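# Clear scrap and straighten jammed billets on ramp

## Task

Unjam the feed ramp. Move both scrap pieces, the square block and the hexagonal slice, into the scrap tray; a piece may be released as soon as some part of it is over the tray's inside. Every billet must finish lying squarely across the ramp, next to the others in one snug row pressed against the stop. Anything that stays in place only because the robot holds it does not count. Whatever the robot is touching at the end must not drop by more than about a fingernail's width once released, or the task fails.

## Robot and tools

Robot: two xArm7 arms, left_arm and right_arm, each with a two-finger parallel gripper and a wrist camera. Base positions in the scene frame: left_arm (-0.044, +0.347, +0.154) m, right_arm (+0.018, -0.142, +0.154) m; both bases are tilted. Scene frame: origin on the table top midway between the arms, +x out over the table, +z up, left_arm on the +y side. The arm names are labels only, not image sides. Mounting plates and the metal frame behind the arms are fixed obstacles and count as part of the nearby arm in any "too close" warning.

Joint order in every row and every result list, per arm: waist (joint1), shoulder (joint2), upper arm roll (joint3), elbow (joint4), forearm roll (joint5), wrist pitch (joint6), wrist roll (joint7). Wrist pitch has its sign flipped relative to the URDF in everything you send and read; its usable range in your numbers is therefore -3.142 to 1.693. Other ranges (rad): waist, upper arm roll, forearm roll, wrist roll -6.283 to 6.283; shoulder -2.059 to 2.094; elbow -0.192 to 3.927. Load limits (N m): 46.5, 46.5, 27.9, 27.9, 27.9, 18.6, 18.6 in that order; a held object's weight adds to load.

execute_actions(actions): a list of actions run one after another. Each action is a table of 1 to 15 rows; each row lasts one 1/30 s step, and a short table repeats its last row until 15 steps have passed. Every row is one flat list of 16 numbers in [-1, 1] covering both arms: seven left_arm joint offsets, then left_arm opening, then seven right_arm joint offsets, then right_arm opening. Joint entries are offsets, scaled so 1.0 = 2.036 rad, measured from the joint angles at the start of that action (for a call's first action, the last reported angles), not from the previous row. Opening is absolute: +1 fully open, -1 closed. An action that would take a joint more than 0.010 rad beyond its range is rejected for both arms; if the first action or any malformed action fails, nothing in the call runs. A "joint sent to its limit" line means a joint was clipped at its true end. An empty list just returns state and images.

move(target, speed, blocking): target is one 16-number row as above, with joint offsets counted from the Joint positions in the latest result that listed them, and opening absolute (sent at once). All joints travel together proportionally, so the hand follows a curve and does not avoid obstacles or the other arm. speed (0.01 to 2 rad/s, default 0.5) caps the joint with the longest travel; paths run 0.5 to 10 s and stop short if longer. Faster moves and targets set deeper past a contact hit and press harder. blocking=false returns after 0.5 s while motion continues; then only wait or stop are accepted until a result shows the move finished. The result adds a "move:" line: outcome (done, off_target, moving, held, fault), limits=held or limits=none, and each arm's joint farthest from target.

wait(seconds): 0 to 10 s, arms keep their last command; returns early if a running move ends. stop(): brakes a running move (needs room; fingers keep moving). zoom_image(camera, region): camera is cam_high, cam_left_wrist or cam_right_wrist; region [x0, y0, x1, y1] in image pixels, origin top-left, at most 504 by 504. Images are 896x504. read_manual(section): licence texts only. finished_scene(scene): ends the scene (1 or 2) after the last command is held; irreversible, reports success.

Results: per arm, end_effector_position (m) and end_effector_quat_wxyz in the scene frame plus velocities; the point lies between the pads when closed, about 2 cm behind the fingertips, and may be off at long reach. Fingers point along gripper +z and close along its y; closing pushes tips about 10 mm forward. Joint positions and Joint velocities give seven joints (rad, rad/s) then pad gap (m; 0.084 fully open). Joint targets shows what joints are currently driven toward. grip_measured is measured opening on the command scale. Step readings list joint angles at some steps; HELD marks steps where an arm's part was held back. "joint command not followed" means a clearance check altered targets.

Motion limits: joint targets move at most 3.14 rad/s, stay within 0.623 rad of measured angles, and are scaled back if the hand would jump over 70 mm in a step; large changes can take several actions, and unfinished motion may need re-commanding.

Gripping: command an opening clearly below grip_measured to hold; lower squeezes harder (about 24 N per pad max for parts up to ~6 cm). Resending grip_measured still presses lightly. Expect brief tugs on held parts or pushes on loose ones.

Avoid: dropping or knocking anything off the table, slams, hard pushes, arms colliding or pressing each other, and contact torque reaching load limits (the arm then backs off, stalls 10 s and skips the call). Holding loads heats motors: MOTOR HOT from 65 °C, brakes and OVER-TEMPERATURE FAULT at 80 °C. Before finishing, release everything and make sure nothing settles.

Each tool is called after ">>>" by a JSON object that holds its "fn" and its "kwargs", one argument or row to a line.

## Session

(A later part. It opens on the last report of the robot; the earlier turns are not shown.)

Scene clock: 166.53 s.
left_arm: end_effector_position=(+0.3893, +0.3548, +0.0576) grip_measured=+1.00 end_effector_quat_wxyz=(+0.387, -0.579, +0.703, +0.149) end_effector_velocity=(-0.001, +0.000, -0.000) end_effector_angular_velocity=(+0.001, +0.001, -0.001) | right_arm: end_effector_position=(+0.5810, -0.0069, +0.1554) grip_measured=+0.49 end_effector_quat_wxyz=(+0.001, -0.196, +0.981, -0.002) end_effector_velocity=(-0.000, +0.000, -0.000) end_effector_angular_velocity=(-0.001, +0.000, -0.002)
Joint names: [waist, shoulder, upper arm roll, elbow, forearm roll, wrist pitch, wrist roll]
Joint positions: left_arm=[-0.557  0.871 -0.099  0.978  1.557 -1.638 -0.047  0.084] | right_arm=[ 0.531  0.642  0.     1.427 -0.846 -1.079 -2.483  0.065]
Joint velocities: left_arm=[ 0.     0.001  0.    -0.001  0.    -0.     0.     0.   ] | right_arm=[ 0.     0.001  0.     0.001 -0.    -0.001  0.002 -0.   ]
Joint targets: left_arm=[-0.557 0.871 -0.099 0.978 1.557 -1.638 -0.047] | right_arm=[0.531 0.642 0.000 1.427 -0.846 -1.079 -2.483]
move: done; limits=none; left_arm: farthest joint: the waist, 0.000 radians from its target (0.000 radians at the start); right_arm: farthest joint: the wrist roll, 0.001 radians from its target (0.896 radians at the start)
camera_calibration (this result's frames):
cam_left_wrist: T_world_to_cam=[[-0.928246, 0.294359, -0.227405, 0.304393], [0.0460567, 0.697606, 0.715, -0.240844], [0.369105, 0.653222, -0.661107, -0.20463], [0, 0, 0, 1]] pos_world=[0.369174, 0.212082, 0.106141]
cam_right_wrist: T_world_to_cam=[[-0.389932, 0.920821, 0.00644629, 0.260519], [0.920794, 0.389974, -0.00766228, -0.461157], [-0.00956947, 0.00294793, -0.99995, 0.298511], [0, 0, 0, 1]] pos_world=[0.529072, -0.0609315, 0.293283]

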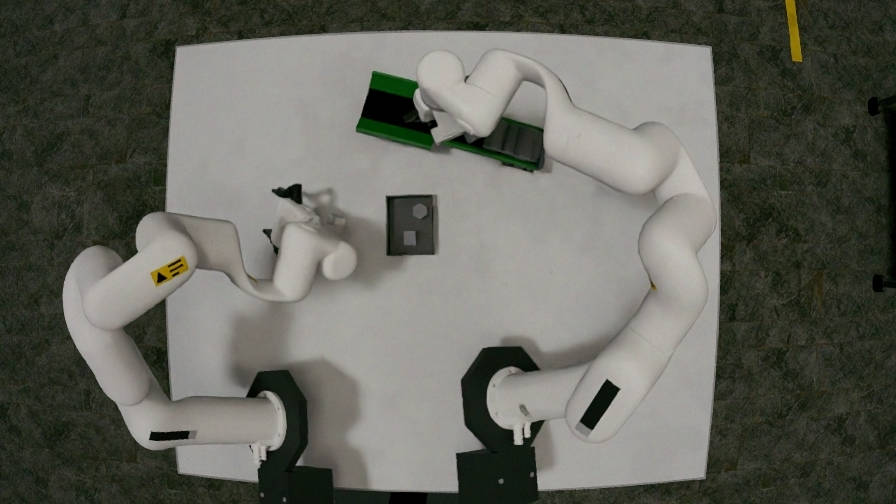

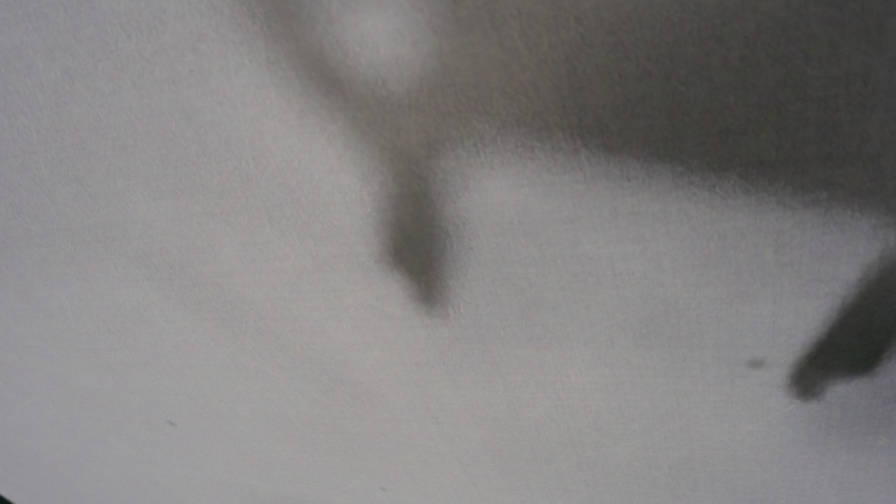

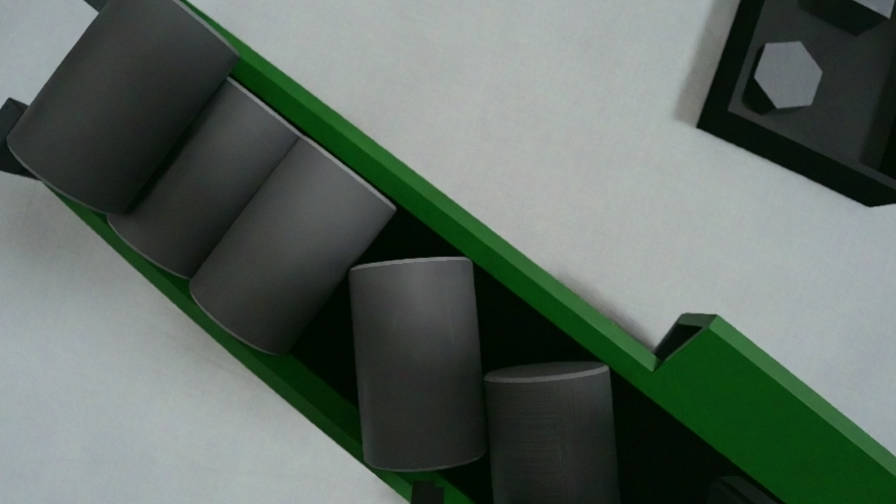

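>>> {"fn": "move", "kwargs": {
  "target": [0,0,0,0,0,0,0,1,-0.0344,0.0417,0,0.0074,-0.036,0.041,0.02,0.3],
  "speed": 0.2
}}

>>> {"fn": "move", "kwargs": {
  "target": [0,0,0,0,0,0,0,1,0,0,0,0,0,0,0,-1]
}}

Scene clock: 179.20 s.
left_arm: end_effector_position=(+0.3893, +0.3548, +0.0576) grip_measured=+1.00 end_effector_quat_wxyz=(+0.387, -0.579, +0.703, +0.149) end_effector_velocity=(+0.000, +0.000, +0.000) end_effector_angular_velocity=(+0.001, -0.001, +0.001) | right_arm: end_effector_position=(+0.5863, -0.0045, +0.1026) grip_measured=+0.29 end_effector_quat_wxyz=(+0.004, -0.191, +0.982, -0.003) end_effector_velocity=(-0.002, +0.001, -0.002) end_effector_angular_velocity=(-0.001, +0.002, +0.004)
Joint names: [waist, shoulder, upper arm roll, elbow, forearm roll, wrist pitch, wrist roll]
Joint positions: left_arm=[-0.557  0.871 -0.099  0.978  1.557 -1.638 -0.047  0.084] | right_arm=[ 0.461  0.727  0.     1.442 -0.919 -0.995 -2.442  0.056]
Joint velocities: left_arm=[ 0.     0.     0.     0.001  0.    -0.001  0.    -0.   ] | right_arm=[-0.001  0.004  0.    -0.002 -0.002  0.002  0.001 -0.   ]
Joint targets: left_arm=[-0.557 0.871 -0.099 0.978 1.557 -1.638 -0.047] | right_arm=[0.460 0.727 0.000 1.442 -0.920 -0.995 -2.442]
move: done; limits=none; left_arm: farthest joint: the waist, 0.000 radians from its target (0.000 radians at the start); right_arm: farthest joint: the waist, 0.000 radians from its target (0.070 radians at the start)
camera_calibration (this result's frames):
cam_left_wrist: T_world_to_cam=[[-0.928246, 0.294359, -0.227404, 0.304393], [0.046057, 0.697605, 0.715, -0.240844], [0.369105, 0.653222, -0.661107, -0.20463], [0, 0, 0, 1]] pos_world=[0.369174, 0.212082, 0.106141]
cam_right_wrist: T_world_to_cam=[[-0.381514, 0.924359, 0.00267368, 0.256139], [0.92436, 0.381518, -0.00123404, -0.470183], [-0.00216076, 0.00200064, -0.999996, 0.241463], [0, 0, 0, 1]] pos_world=[0.532861, -0.057864, 0.240197]

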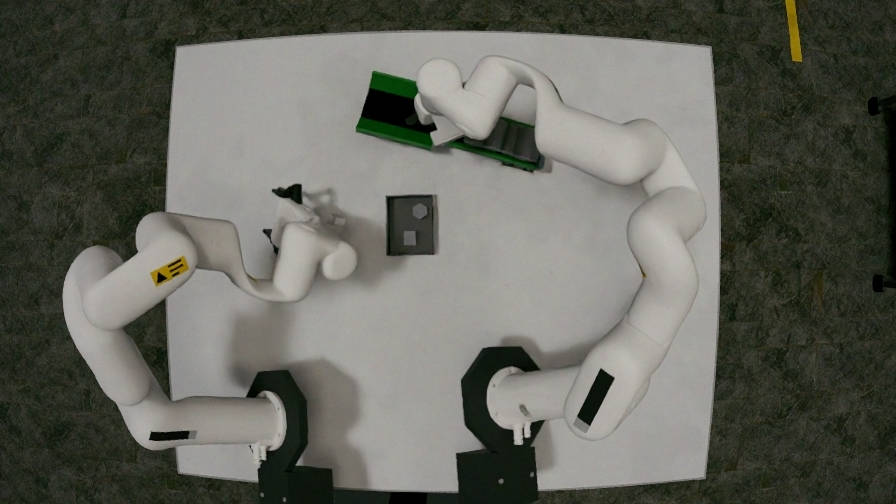

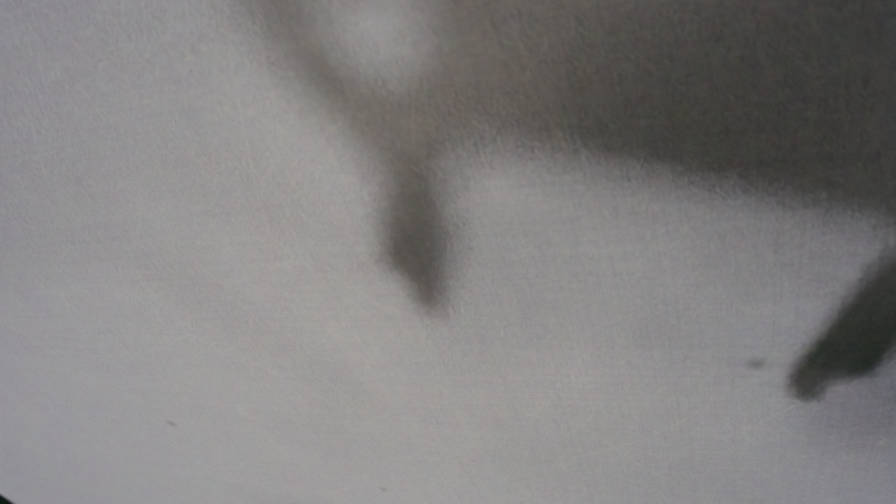

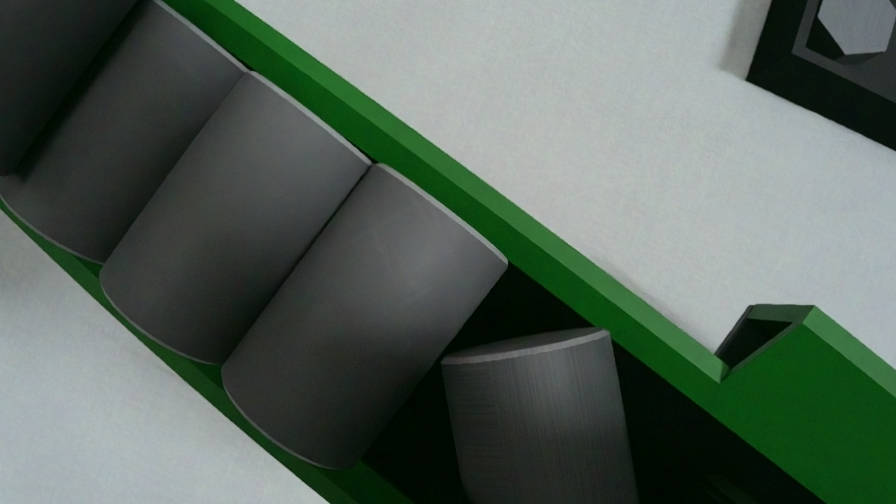

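Scene clock: 179.70 s.
left_arm: end_effector_position=(+0.3893, +0.3548, +0.0576) grip_measured=+1.00 end_effector_quat_wxyz=(+0.387, -0.579, +0.703, +0.149) end_effector_velocity=(-0.000, +0.000, +0.000) end_effector_angular_velocity=(-0.000, +0.000, -0.000) | right_arm: end_effector_position=(+0.5867, -0.0048, +0.1027) grip_measured=-0.06 end_effector_quat_wxyz=(+0.004, -0.191, +0.982, -0.004) end_effector_velocity=(-0.000, -0.001, -0.001) end_effector_angular_velocity=(-0.002, +0.001, +0.000)
Joint names: [waist, shoulder, upper arm roll, elbow, forearm roll, wrist pitch, wrist roll]
Joint positions: left_arm=[-0.557  0.871 -0.099  0.978  1.557 -1.638 -0.047  0.084] | right_arm=[ 0.461  0.726  0.     1.442 -0.92  -0.995 -2.442  0.041]
Joint velocities: left_arm=[ 0.    -0.001  0.    -0.    -0.     0.001  0.     0.   ] | right_arm=[ 0.     0.    -0.001 -0.    -0.    -0.001 -0.     0.   ]
Joint targets: left_arm=[-0.557 0.871 -0.099 0.978 1.557 -1.638 -0.047] | right_arm=[0.461 0.727 0.000 1.442 -0.919 -0.995 -2.442]
move: done; limits=none; left_arm: farthest joint: the waist, 0.000 radians from its target (0.000 radians at the start); right_arm: farthest joint: the shoulder, 0.001 radians from its target (0.000 radians at the start)
camera_calibration (this result's frames):
cam_left_wrist: T_world_to_cam=[[-0.928246, 0.294359, -0.227405, 0.304393], [0.0460567, 0.697605, 0.715, -0.240844], [0.369105, 0.653222, -0.661106, -0.20463], [0, 0, 0, 1]] pos_world=[0.369174, 0.212082, 0.106141]
cam_right_wrist: T_world_to_cam=[[-0.381007, 0.924569, 0.00242516, 0.256258], [0.924571, 0.38101, -0.000805817, -0.470594], [-0.00166904, 0.00193521, -0.999997, 0.241261], [0, 0, 0, 1]] pos_world=[0.533136, -0.058094, 0.24026]

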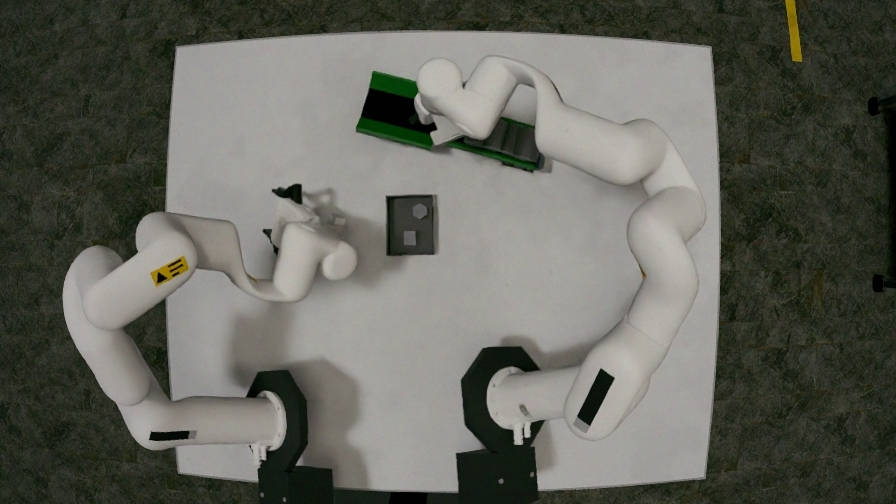

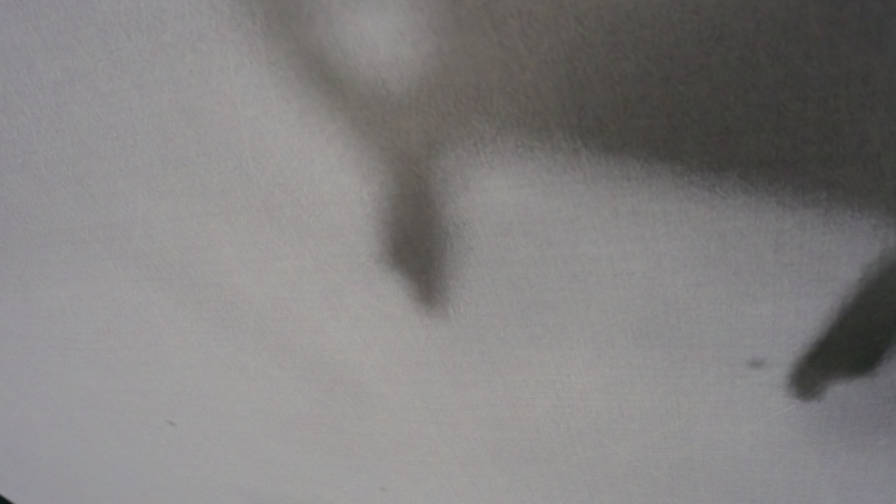

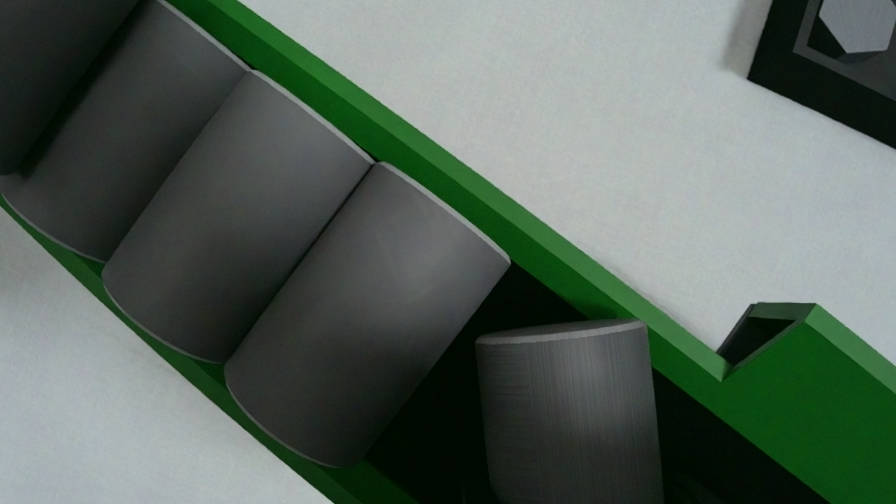

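>>> {"fn": "move", "kwargs": {
  "target": [0,0,0,0,0,0,0,1,0.0344,-0.032,0,0.012,0.036,-0.047,0,-1],
  "speed": 0.2
}}

>>> {"fn": "move", "kwargs": {
  "target": [0,0,0,0,0,0,0,1,0,0,0,0,0,0,0.31,-1]
}}

Scene clock: 186.50 s.
left_arm: end_effector_position=(+0.3893, +0.3548, +0.0576) grip_measured=+1.00 end_effector_quat_wxyz=(+0.387, -0.579, +0.703, +0.149) end_effector_velocity=(+0.000, +0.000, +0.000) end_effector_angular_velocity=(-0.001, -0.000, +0.001) | right_arm: end_effector_position=(+0.5908, -0.0058, +0.1572) grip_measured=-0.11 end_effector_quat_wxyz=(+0.004, -0.169, +0.986, -0.004) end_effector_velocity=(+0.001, +0.002, +0.005) end_effector_angular_velocity=(+0.006, -0.005, -0.001)
Joint names: [waist, shoulder, upper arm roll, elbow, forearm roll, wrist pitch, wrist roll]
Joint positions: left_arm=[-0.557  0.871 -0.099  0.978  1.557 -1.638 -0.047  0.084] | right_arm=[ 0.53   0.662 -0.     1.466 -0.847 -1.091 -2.442  0.039]
Joint velocities: left_arm=[ 0. -0.  0.  0. -0.  0. -0. -0.] | right_arm=[ 0.004 -0.004  0.003  0.003  0.002 -0.001 -0.     0.   ]
Joint targets: left_arm=[-0.557 0.871 -0.099 0.978 1.557 -1.638 -0.047] | right_arm=[0.531 0.661 0.000 1.467 -0.846 -1.091 -2.442]
move: done; limits=none; left_arm: farthest joint: the waist, 0.000 radians from its target (0.000 radians at the start); right_arm: farthest joint: the waist, 0.001 radians from its target (0.070 radians at the start)
camera_calibration (this result's frames):
cam_left_wrist: T_world_to_cam=[[-0.928246, 0.294359, -0.227405, 0.304393], [0.0460566, 0.697605, 0.715, -0.240844], [0.369105, 0.653223, -0.661106, -0.204631], [0, 0, 0, 1]] pos_world=[0.369174, 0.212082, 0.106141]
cam_right_wrist: T_world_to_cam=[[-0.339564, 0.940582, 0.00153289, 0.23439], [0.94058, 0.339566, -0.00218012, -0.483475], [-0.0025711, 0.000701519, -0.999996, 0.296253], [0, 0, 0, 1]] pos_world=[0.535099, -0.0564987, 0.294838]

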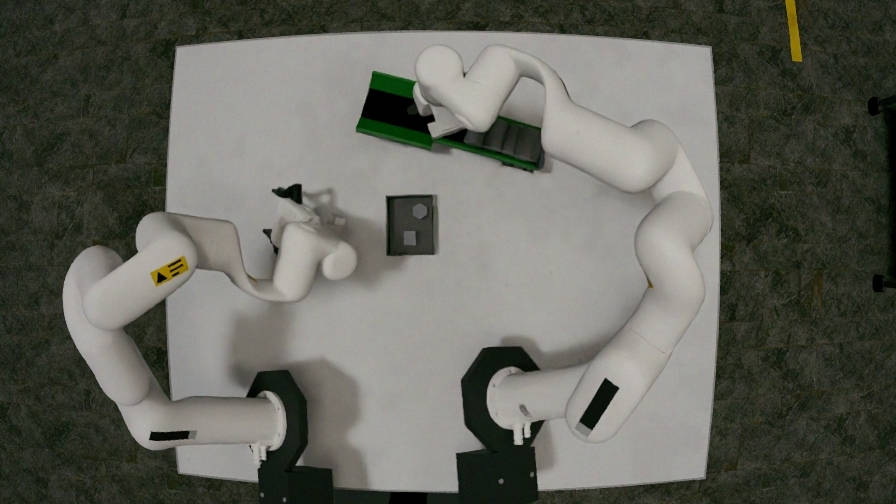

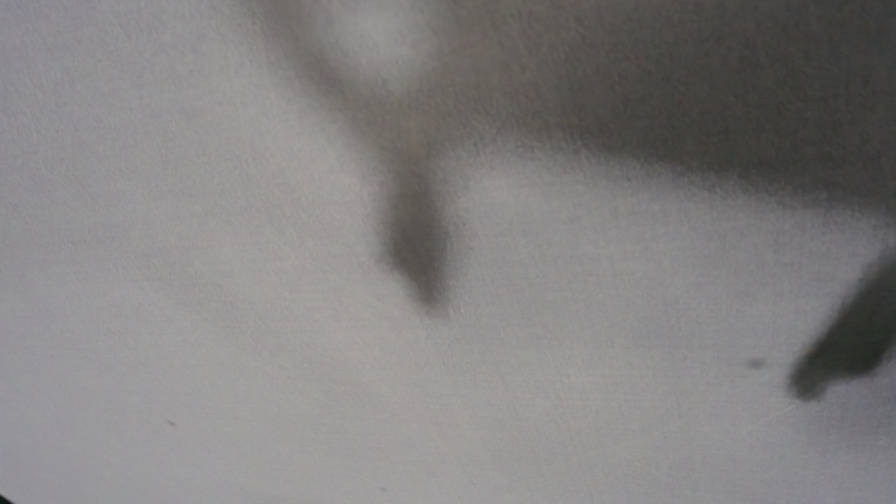

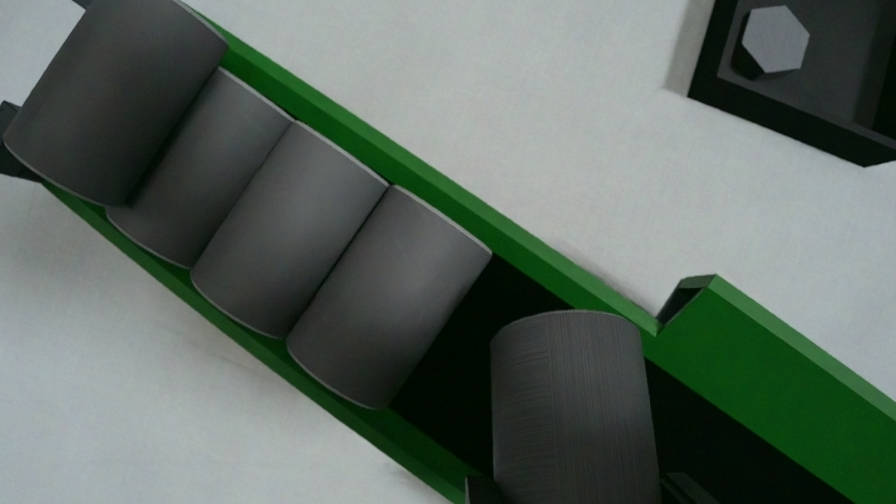

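Scene clock: 188.43 s.
left_arm: end_effector_position=(+0.3893, +0.3548, +0.0576) grip_measured=+1.00 end_effector_quat_wxyz=(+0.387, -0.579, +0.703, +0.149) end_effector_velocity=(+0.000, +0.000, +0.000) end_effector_angular_velocity=(+0.001, -0.000, +0.000) | right_arm: end_effector_position=(+0.5908, -0.0058, +0.1572) grip_measured=-0.11 end_effector_quat_wxyz=(+0.005, +0.145, +0.989, -0.003) end_effector_velocity=(+0.000, -0.000, +0.000) end_effector_angular_velocity=(+0.000, -0.000, -0.003)
Joint names: [waist, shoulder, upper arm roll, elbow, forearm roll, wrist pitch, wrist roll]
Joint positions: left_arm=[-0.557  0.871 -0.099  0.978  1.557 -1.638 -0.047  0.084] | right_arm=[ 0.53   0.662 -0.     1.466 -0.847 -1.091 -1.812  0.039]
Joint velocities: left_arm=[ 0.    -0.001  0.    -0.001 -0.    -0.001 -0.     0.   ] | right_arm=[ 0.    -0.001 -0.001 -0.     0.     0.001  0.002 -0.   ]
Joint targets: left_arm=[-0.557 0.871 -0.099 0.978 1.557 -1.638 -0.047] | right_arm=[0.530 0.662 -0.000 1.466 -0.847 -1.091 -1.811]
move: done; limits=none; left_arm: farthest joint: the waist, 0.000 radians from its target (0.000 radians at the start); right_arm: farthest joint: the wrist roll, 0.001 radians from its target (0.632 radians at the start)
camera_calibration (this result's frames):
cam_left_wrist: T_world_to_cam=[[-0.928246, 0.294359, -0.227404, 0.304393], [0.0460566, 0.697605, 0.715, -0.240844], [0.369105, 0.653223, -0.661106, -0.204631], [0, 0, 0, 1]] pos_world=[0.369174, 0.212082, 0.106141]
cam_right_wrist: T_world_to_cam=[[0.280473, 0.959837, 0.0069345, -0.132673], [0.959853, -0.280495, 0.00232573, -0.499146], [0.00417741, 0.00600379, -0.999973, 0.292291], [0, 0, 0, 1]] pos_world=[0.515097, -0.0144181, 0.294364]

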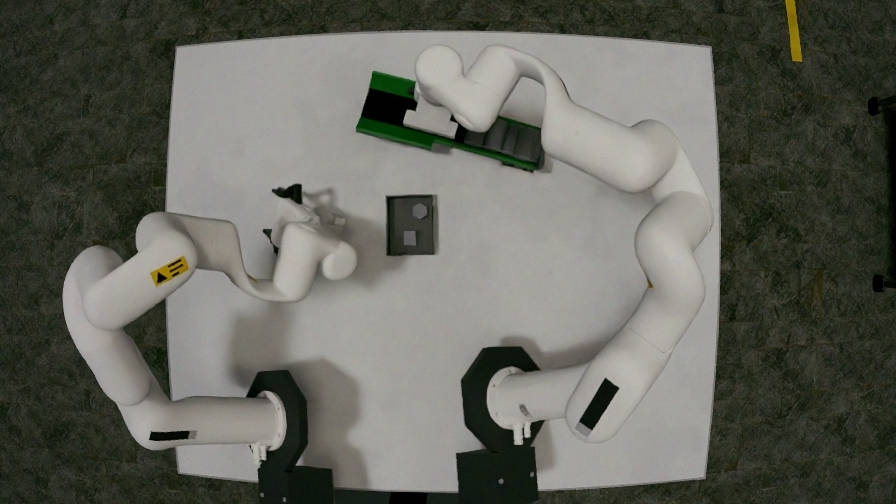

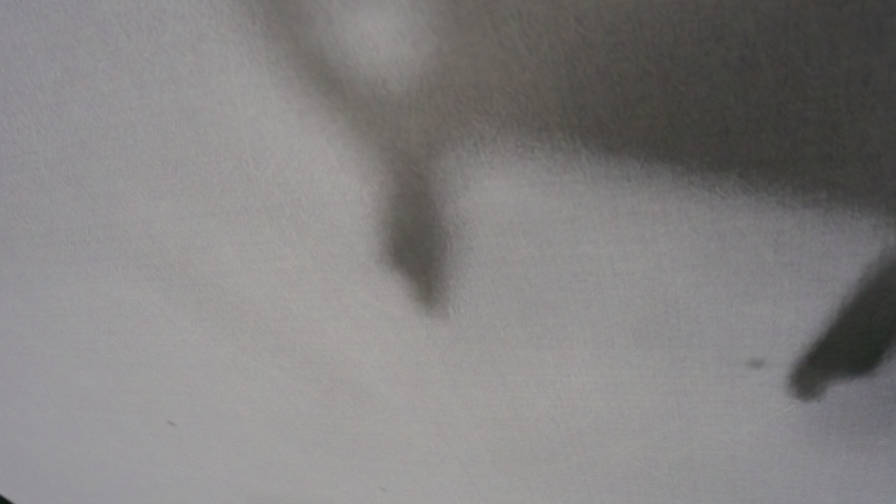

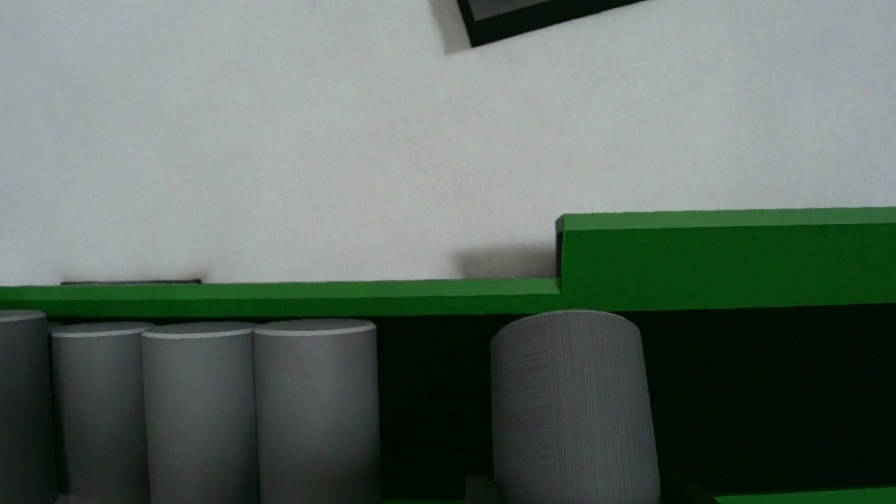

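>>> {"fn": "move", "kwargs": {
  "target": [0,0,0,0,0,0,0,1,-0.0344,0.037,0,0.001,-0.036,0.043,0.01,-1],
  "speed": 0.15
}}

Scene clock: 196.83 s.
left_arm: end_effector_position=(+0.3893, +0.3548, +0.0576) grip_measured=+1.00 end_effector_quat_wxyz=(+0.387, -0.579, +0.703, +0.149) end_effector_velocity=(+0.000, -0.000, -0.000) end_effector_angular_velocity=(+0.001, +0.000, -0.000) | right_arm: end_effector_position=(+0.5945, -0.0048, +0.1048) grip_measured=-0.11 end_effector_quat_wxyz=(+0.009, +0.138, +0.990, -0.002) end_effector_velocity=(+0.000, -0.000, -0.001) end_effector_angular_velocity=(-0.000, -0.000, -0.000)
Joint names: [waist, shoulder, upper arm roll, elbow, forearm roll, wrist pitch, wrist roll]
Joint positions: left_arm=[-0.557  0.871 -0.099  0.978  1.557 -1.638 -0.047  0.084] | right_arm=[ 0.461  0.736  0.     1.469 -0.92  -1.003 -1.791  0.039]
Joint velocities: left_arm=[ 0.     0.001 -0.     0.001 -0.    -0.001  0.    -0.   ] | right_arm=[-0.001  0.001 -0.     0.    -0.001  0.002  0.001  0.   ]
Joint targets: left_arm=[-0.557 0.871 -0.099 0.978 1.557 -1.638 -0.047] | right_arm=[0.460 0.737 -0.000 1.468 -0.920 -1.003 -1.791]
move: done; limits=none; left_arm: farthest joint: the waist, 0.000 radians from its target (0.000 radians at the start); right_arm: farthest joint: the waist, 0.001 radians from its target (0.070 radians at the start)
camera_calibration (this result's frames):
cam_left_wrist: T_world_to_cam=[[-0.928246, 0.294358, -0.227404, 0.304393], [0.0460565, 0.697605, 0.715, -0.240844], [0.369105, 0.653223, -0.661107, -0.20463], [0, 0, 0, 1]] pos_world=[0.369174, 0.212082, 0.106141]
cam_right_wrist: T_world_to_cam=[[0.267652, 0.963474, 0.00894881, -0.126852], [0.963438, -0.267737, 0.0102301, -0.50514], [0.0122524, 0.00588351, -0.999908, 0.235068], [0, 0, 0, 1]] pos_world=[0.517743, -0.014409, 0.241349]

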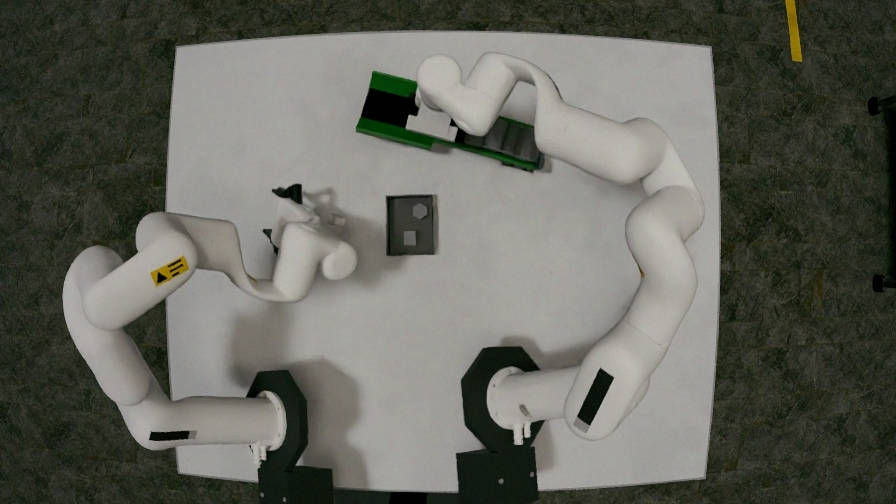

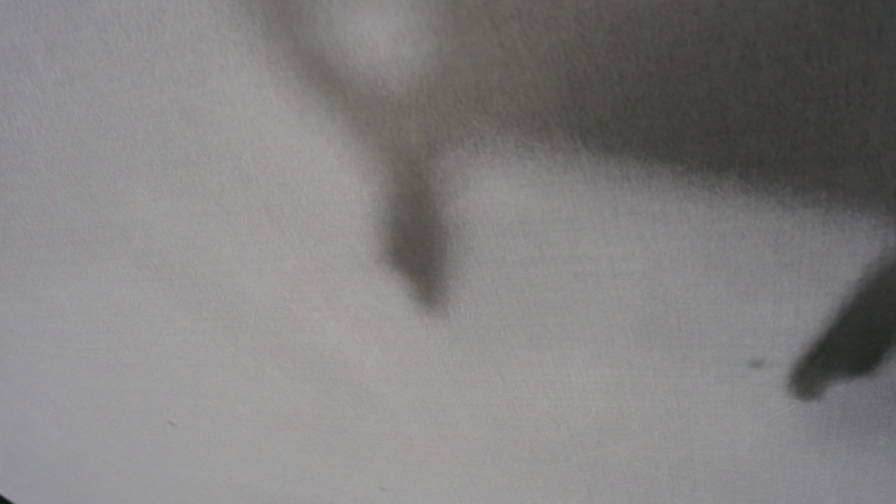

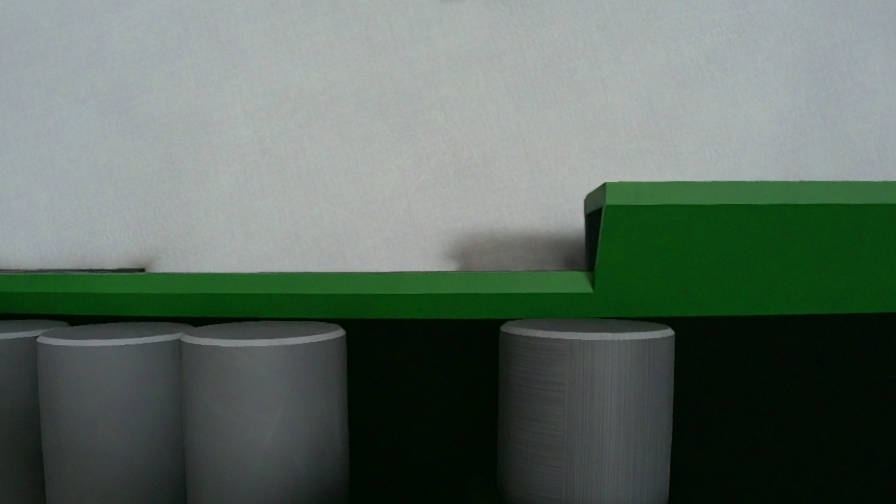

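>>> {"fn": "execute_actions", "kwargs": {
  "actions": [
    [[0,0,0,0,0,0,0,1,0,0,0,0,0,0,0,0.6],[0,0,0,0,0,0,0,1,0,0,0,0,0,0,0,0.6],[0,0,0,0,0,0,0,1,0,0,0,0,0,0,0,0.6],[0,0,0,0,0,0,0,1,0.0344,-0.032,0,0.012,0.036,-0.047,0,0.6]],
    [[0,0,0,0,0,0,0,1,0,0,0,0,0,0,0,0.6]]
  ]
}}

Scene clock: 211.43 s.
left_arm: end_effector_position=(+0.3893, +0.3548, +0.0576) grip_measured=+1.00 end_effector_quat_wxyz=(+0.387, -0.579, +0.703, +0.149) end_effector_velocity=(+0.000, +0.000, +0.000) end_effector_angular_velocity=(-0.000, -0.000, +0.000) | right_arm: end_effector_position=(+0.5982, -0.0052, +0.1579) grip_measured=+0.59 end_effector_quat_wxyz=(+0.009, +0.159, +0.987, -0.002) end_effector_velocity=(+0.000, +0.000, +0.001) end_effector_angular_velocity=(+0.002, -0.002, +0.001)
Joint names: [waist, shoulder, upper arm roll, elbow, forearm roll, wrist pitch, wrist roll]
Joint positions: left_arm=[-0.557  0.871 -0.099  0.978  1.557 -1.638 -0.047  0.084] | right_arm=[ 0.528  0.674  0.     1.492 -0.85  -1.094 -1.791  0.069]
Joint velocities: left_arm=[ 0.    -0.001  0.     0.    -0.     0.     0.001 -0.   ] | right_arm=[ 0.    -0.001  0.001  0.    -0.     0.001 -0.     0.   ]
Joint targets: left_arm=[-0.557 0.871 -0.099 0.978 1.557 -1.638 -0.047] | right_arm=[0.528 0.674 0.001 1.492 -0.850 -1.094 -1.791]
Step readings (joint positions; steps 1 to 15: 1st action; 16 to 30: 2nd action):
0: left_arm=[-0.557 0.871 -0.099 0.978 1.557 -1.638 -0.047] | right_arm=[0.460 0.737 -0.000 1.468 -0.920 -1.003 -1.791]
1: left_arm=[-0.557 0.871 -0.099 0.978 1.557 -1.638 -0.047] | right_arm=[0.460 0.737 -0.000 1.468 -0.920 -1.003 -1.791]
2: left_arm=[-0.557 0.871 -0.099 0.978 1.557 -1.638 -0.047] | right_arm=[0.460 0.737 -0.000 1.468 -0.920 -1.003 -1.791]
4: left_arm=[-0.557 0.871 -0.099 0.978 1.557 -1.638 -0.047] | right_arm=[0.460 0.737 -0.000 1.467 -0.919 -1.004 -1.791]
8: left_arm=[-0.557 0.871 -0.099 0.978 1.557 -1.638 -0.047] | right_arm=[0.493 0.708 -0.002 1.477 -0.884 -1.051 -1.791]
15: left_arm=[-0.557 0.871 -0.099 0.978 1.557 -1.638 -0.047] | right_arm=[0.528 0.674 0.001 1.492 -0.850 -1.094 -1.791]
16: left_arm=[-0.557 0.871 -0.099 0.978 1.557 -1.638 -0.047] | right_arm=[0.528 0.674 -0.000 1.491 -0.849 -1.096 -1.791]
17: left_arm=[-0.557 0.871 -0.099 0.978 1.557 -1.638 -0.047] | right_arm=[0.528 0.674 -0.001 1.491 -0.849 -1.096 -1.791]
19: left_arm=[-0.557 0.871 -0.099 0.978 1.557 -1.638 -0.047] | right_arm=[0.528 0.674 -0.001 1.491 -0.849 -1.096 -1.791]
23: left_arm=[-0.557 0.871 -0.099 0.978 1.557 -1.638 -0.047] | right_arm=[0.528 0.674 0.000 1.491 -0.850 -1.095 -1.791]
30: Joint positions above
camera_calibration (this result's frames):
cam_left_wrist: T_world_to_cam=[[-0.928246, 0.294358, -0.227405, 0.304393], [0.046056, 0.697606, 0.715, -0.240844], [0.369105, 0.653223, -0.661106, -0.204631], [0, 0, 0, 1]] pos_world=[0.369174, 0.212082, 0.106141]
cam_right_wrist: T_world_to_cam=[[0.307808, 0.951399, 0.00970435, -0.152132], [0.951372, -0.307897, 0.00956444, -0.502273], [0.0120875, 0.00628843, -0.999907, 0.28823], [0, 0, 0, 1]] pos_world=[0.521192, -0.0117225, 0.294483]

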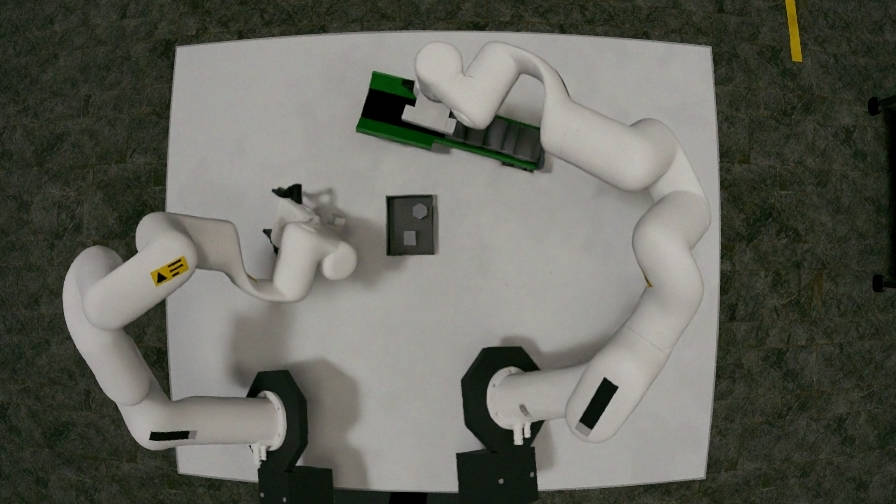

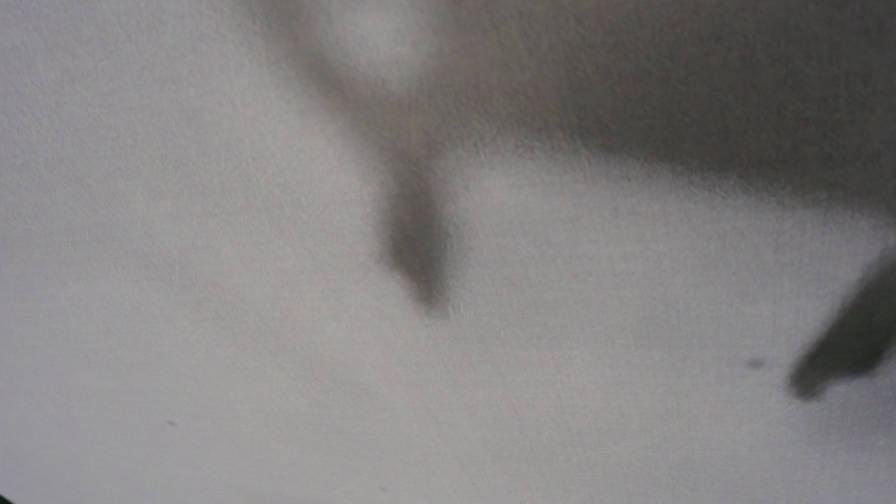

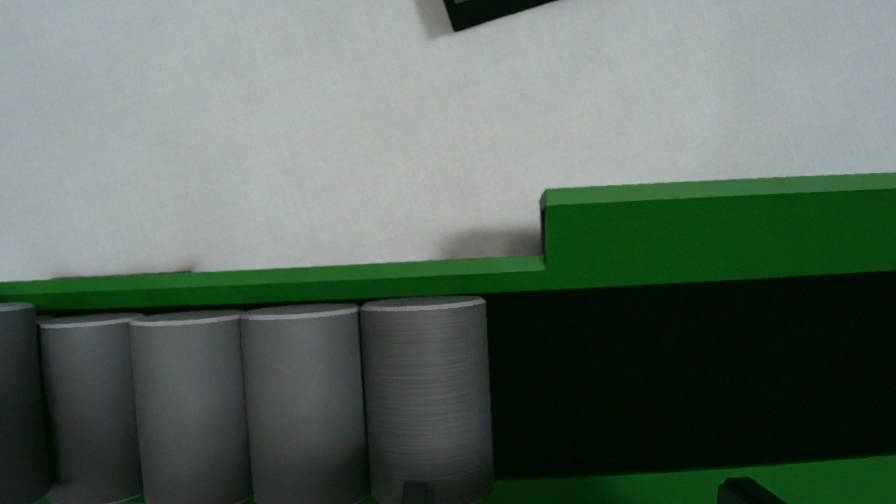

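>>> {"fn": "move", "kwargs": {
  "target": [0,0,0,0,0,0,0,1,-0.0997,-0.264,0,-0.266,-0.0373,0.054,0,0.4],
  "speed": 0.6
}}

Scene clock: 234.10 s.
left_arm: end_effector_position=(+0.3893, +0.3548, +0.0576) grip_measured=+1.00 end_effector_quat_wxyz=(+0.387, -0.579, +0.703, +0.149) end_effector_velocity=(+0.000, +0.000, +0.000) end_effector_angular_velocity=(+0.000, +0.000, +0.000) | right_arm: end_effector_position=(+0.5323, -0.1790, +0.1587) grip_measured=+0.39 end_effector_quat_wxyz=(+0.003, +0.213, +0.977, -0.003) end_effector_velocity=(-0.000, -0.002, -0.000) end_effector_angular_velocity=(-0.001, +0.001, -0.002)
Joint names: [waist, shoulder, upper arm roll, elbow, forearm roll, wrist pitch, wrist roll]
Joint positions: left_arm=[-0.557  0.871 -0.099  0.978  1.557 -1.638 -0.047  0.084] | right_arm=[ 0.325  0.137  0.001  0.95  -0.926 -0.984 -1.791  0.061]
Joint velocities: left_arm=[ 0. -0.  0. -0. -0. -0.  0.  0.] | right_arm=[-0.001 -0.004 -0.001 -0.003 -0.    -0.     0.    -0.   ]
Joint targets: left_arm=[-0.557 0.871 -0.099 0.978 1.557 -1.638 -0.047] | right_arm=[0.325 0.137 0.000 0.950 -0.926 -0.984 -1.791]
move: done; limits=none; left_arm: farthest joint: the waist, 0.000 radians from its target (0.000 radians at the start); right_arm: farthest joint: the shoulder, 0.001 radians from its target (0.538 radians at the start)
camera_calibration (this result's frames):
cam_left_wrist: T_world_to_cam=[[-0.928246, 0.294358, -0.227405, 0.304393], [0.0460564, 0.697605, 0.715, -0.240844], [0.369105, 0.653223, -0.661106, -0.204631], [0, 0, 0, 1]] pos_world=[0.369174, 0.212082, 0.106141]
cam_right_wrist: T_world_to_cam=[[0.409842, 0.912137, 0.00599923, -0.0272727], [0.912154, -0.409848, -0.000272141, -0.488963], [0.00221055, 0.00558376, -0.999982, 0.296045], [0, 0, 0, 1]] pos_world=[0.456533, -0.177177, 0.296071]

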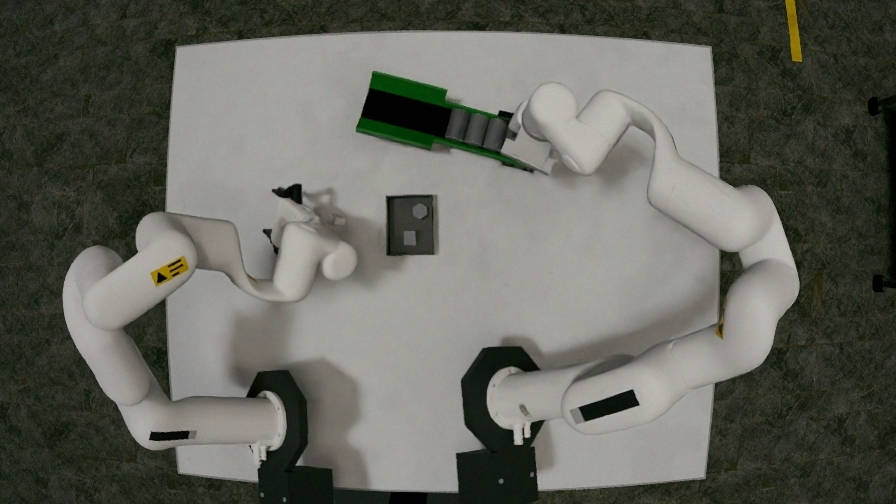

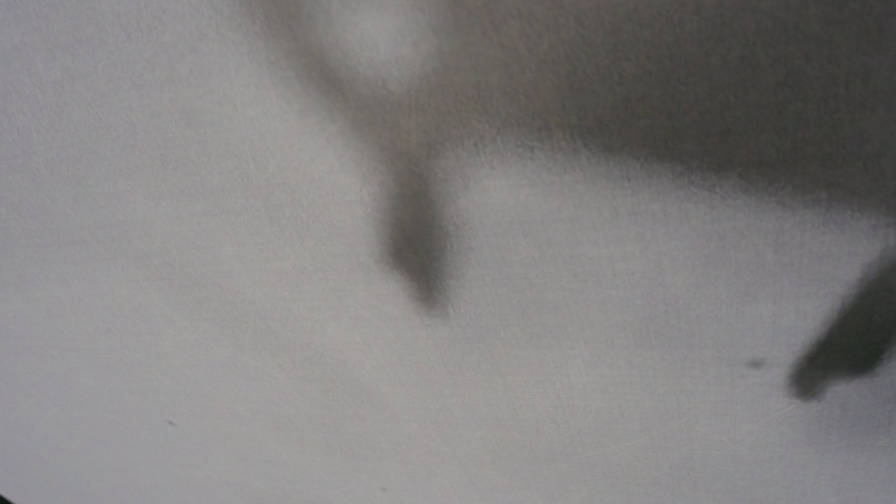

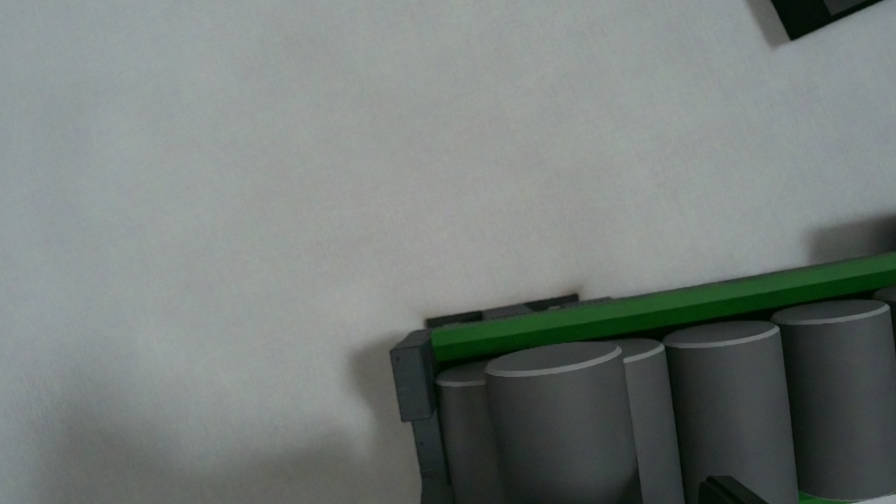

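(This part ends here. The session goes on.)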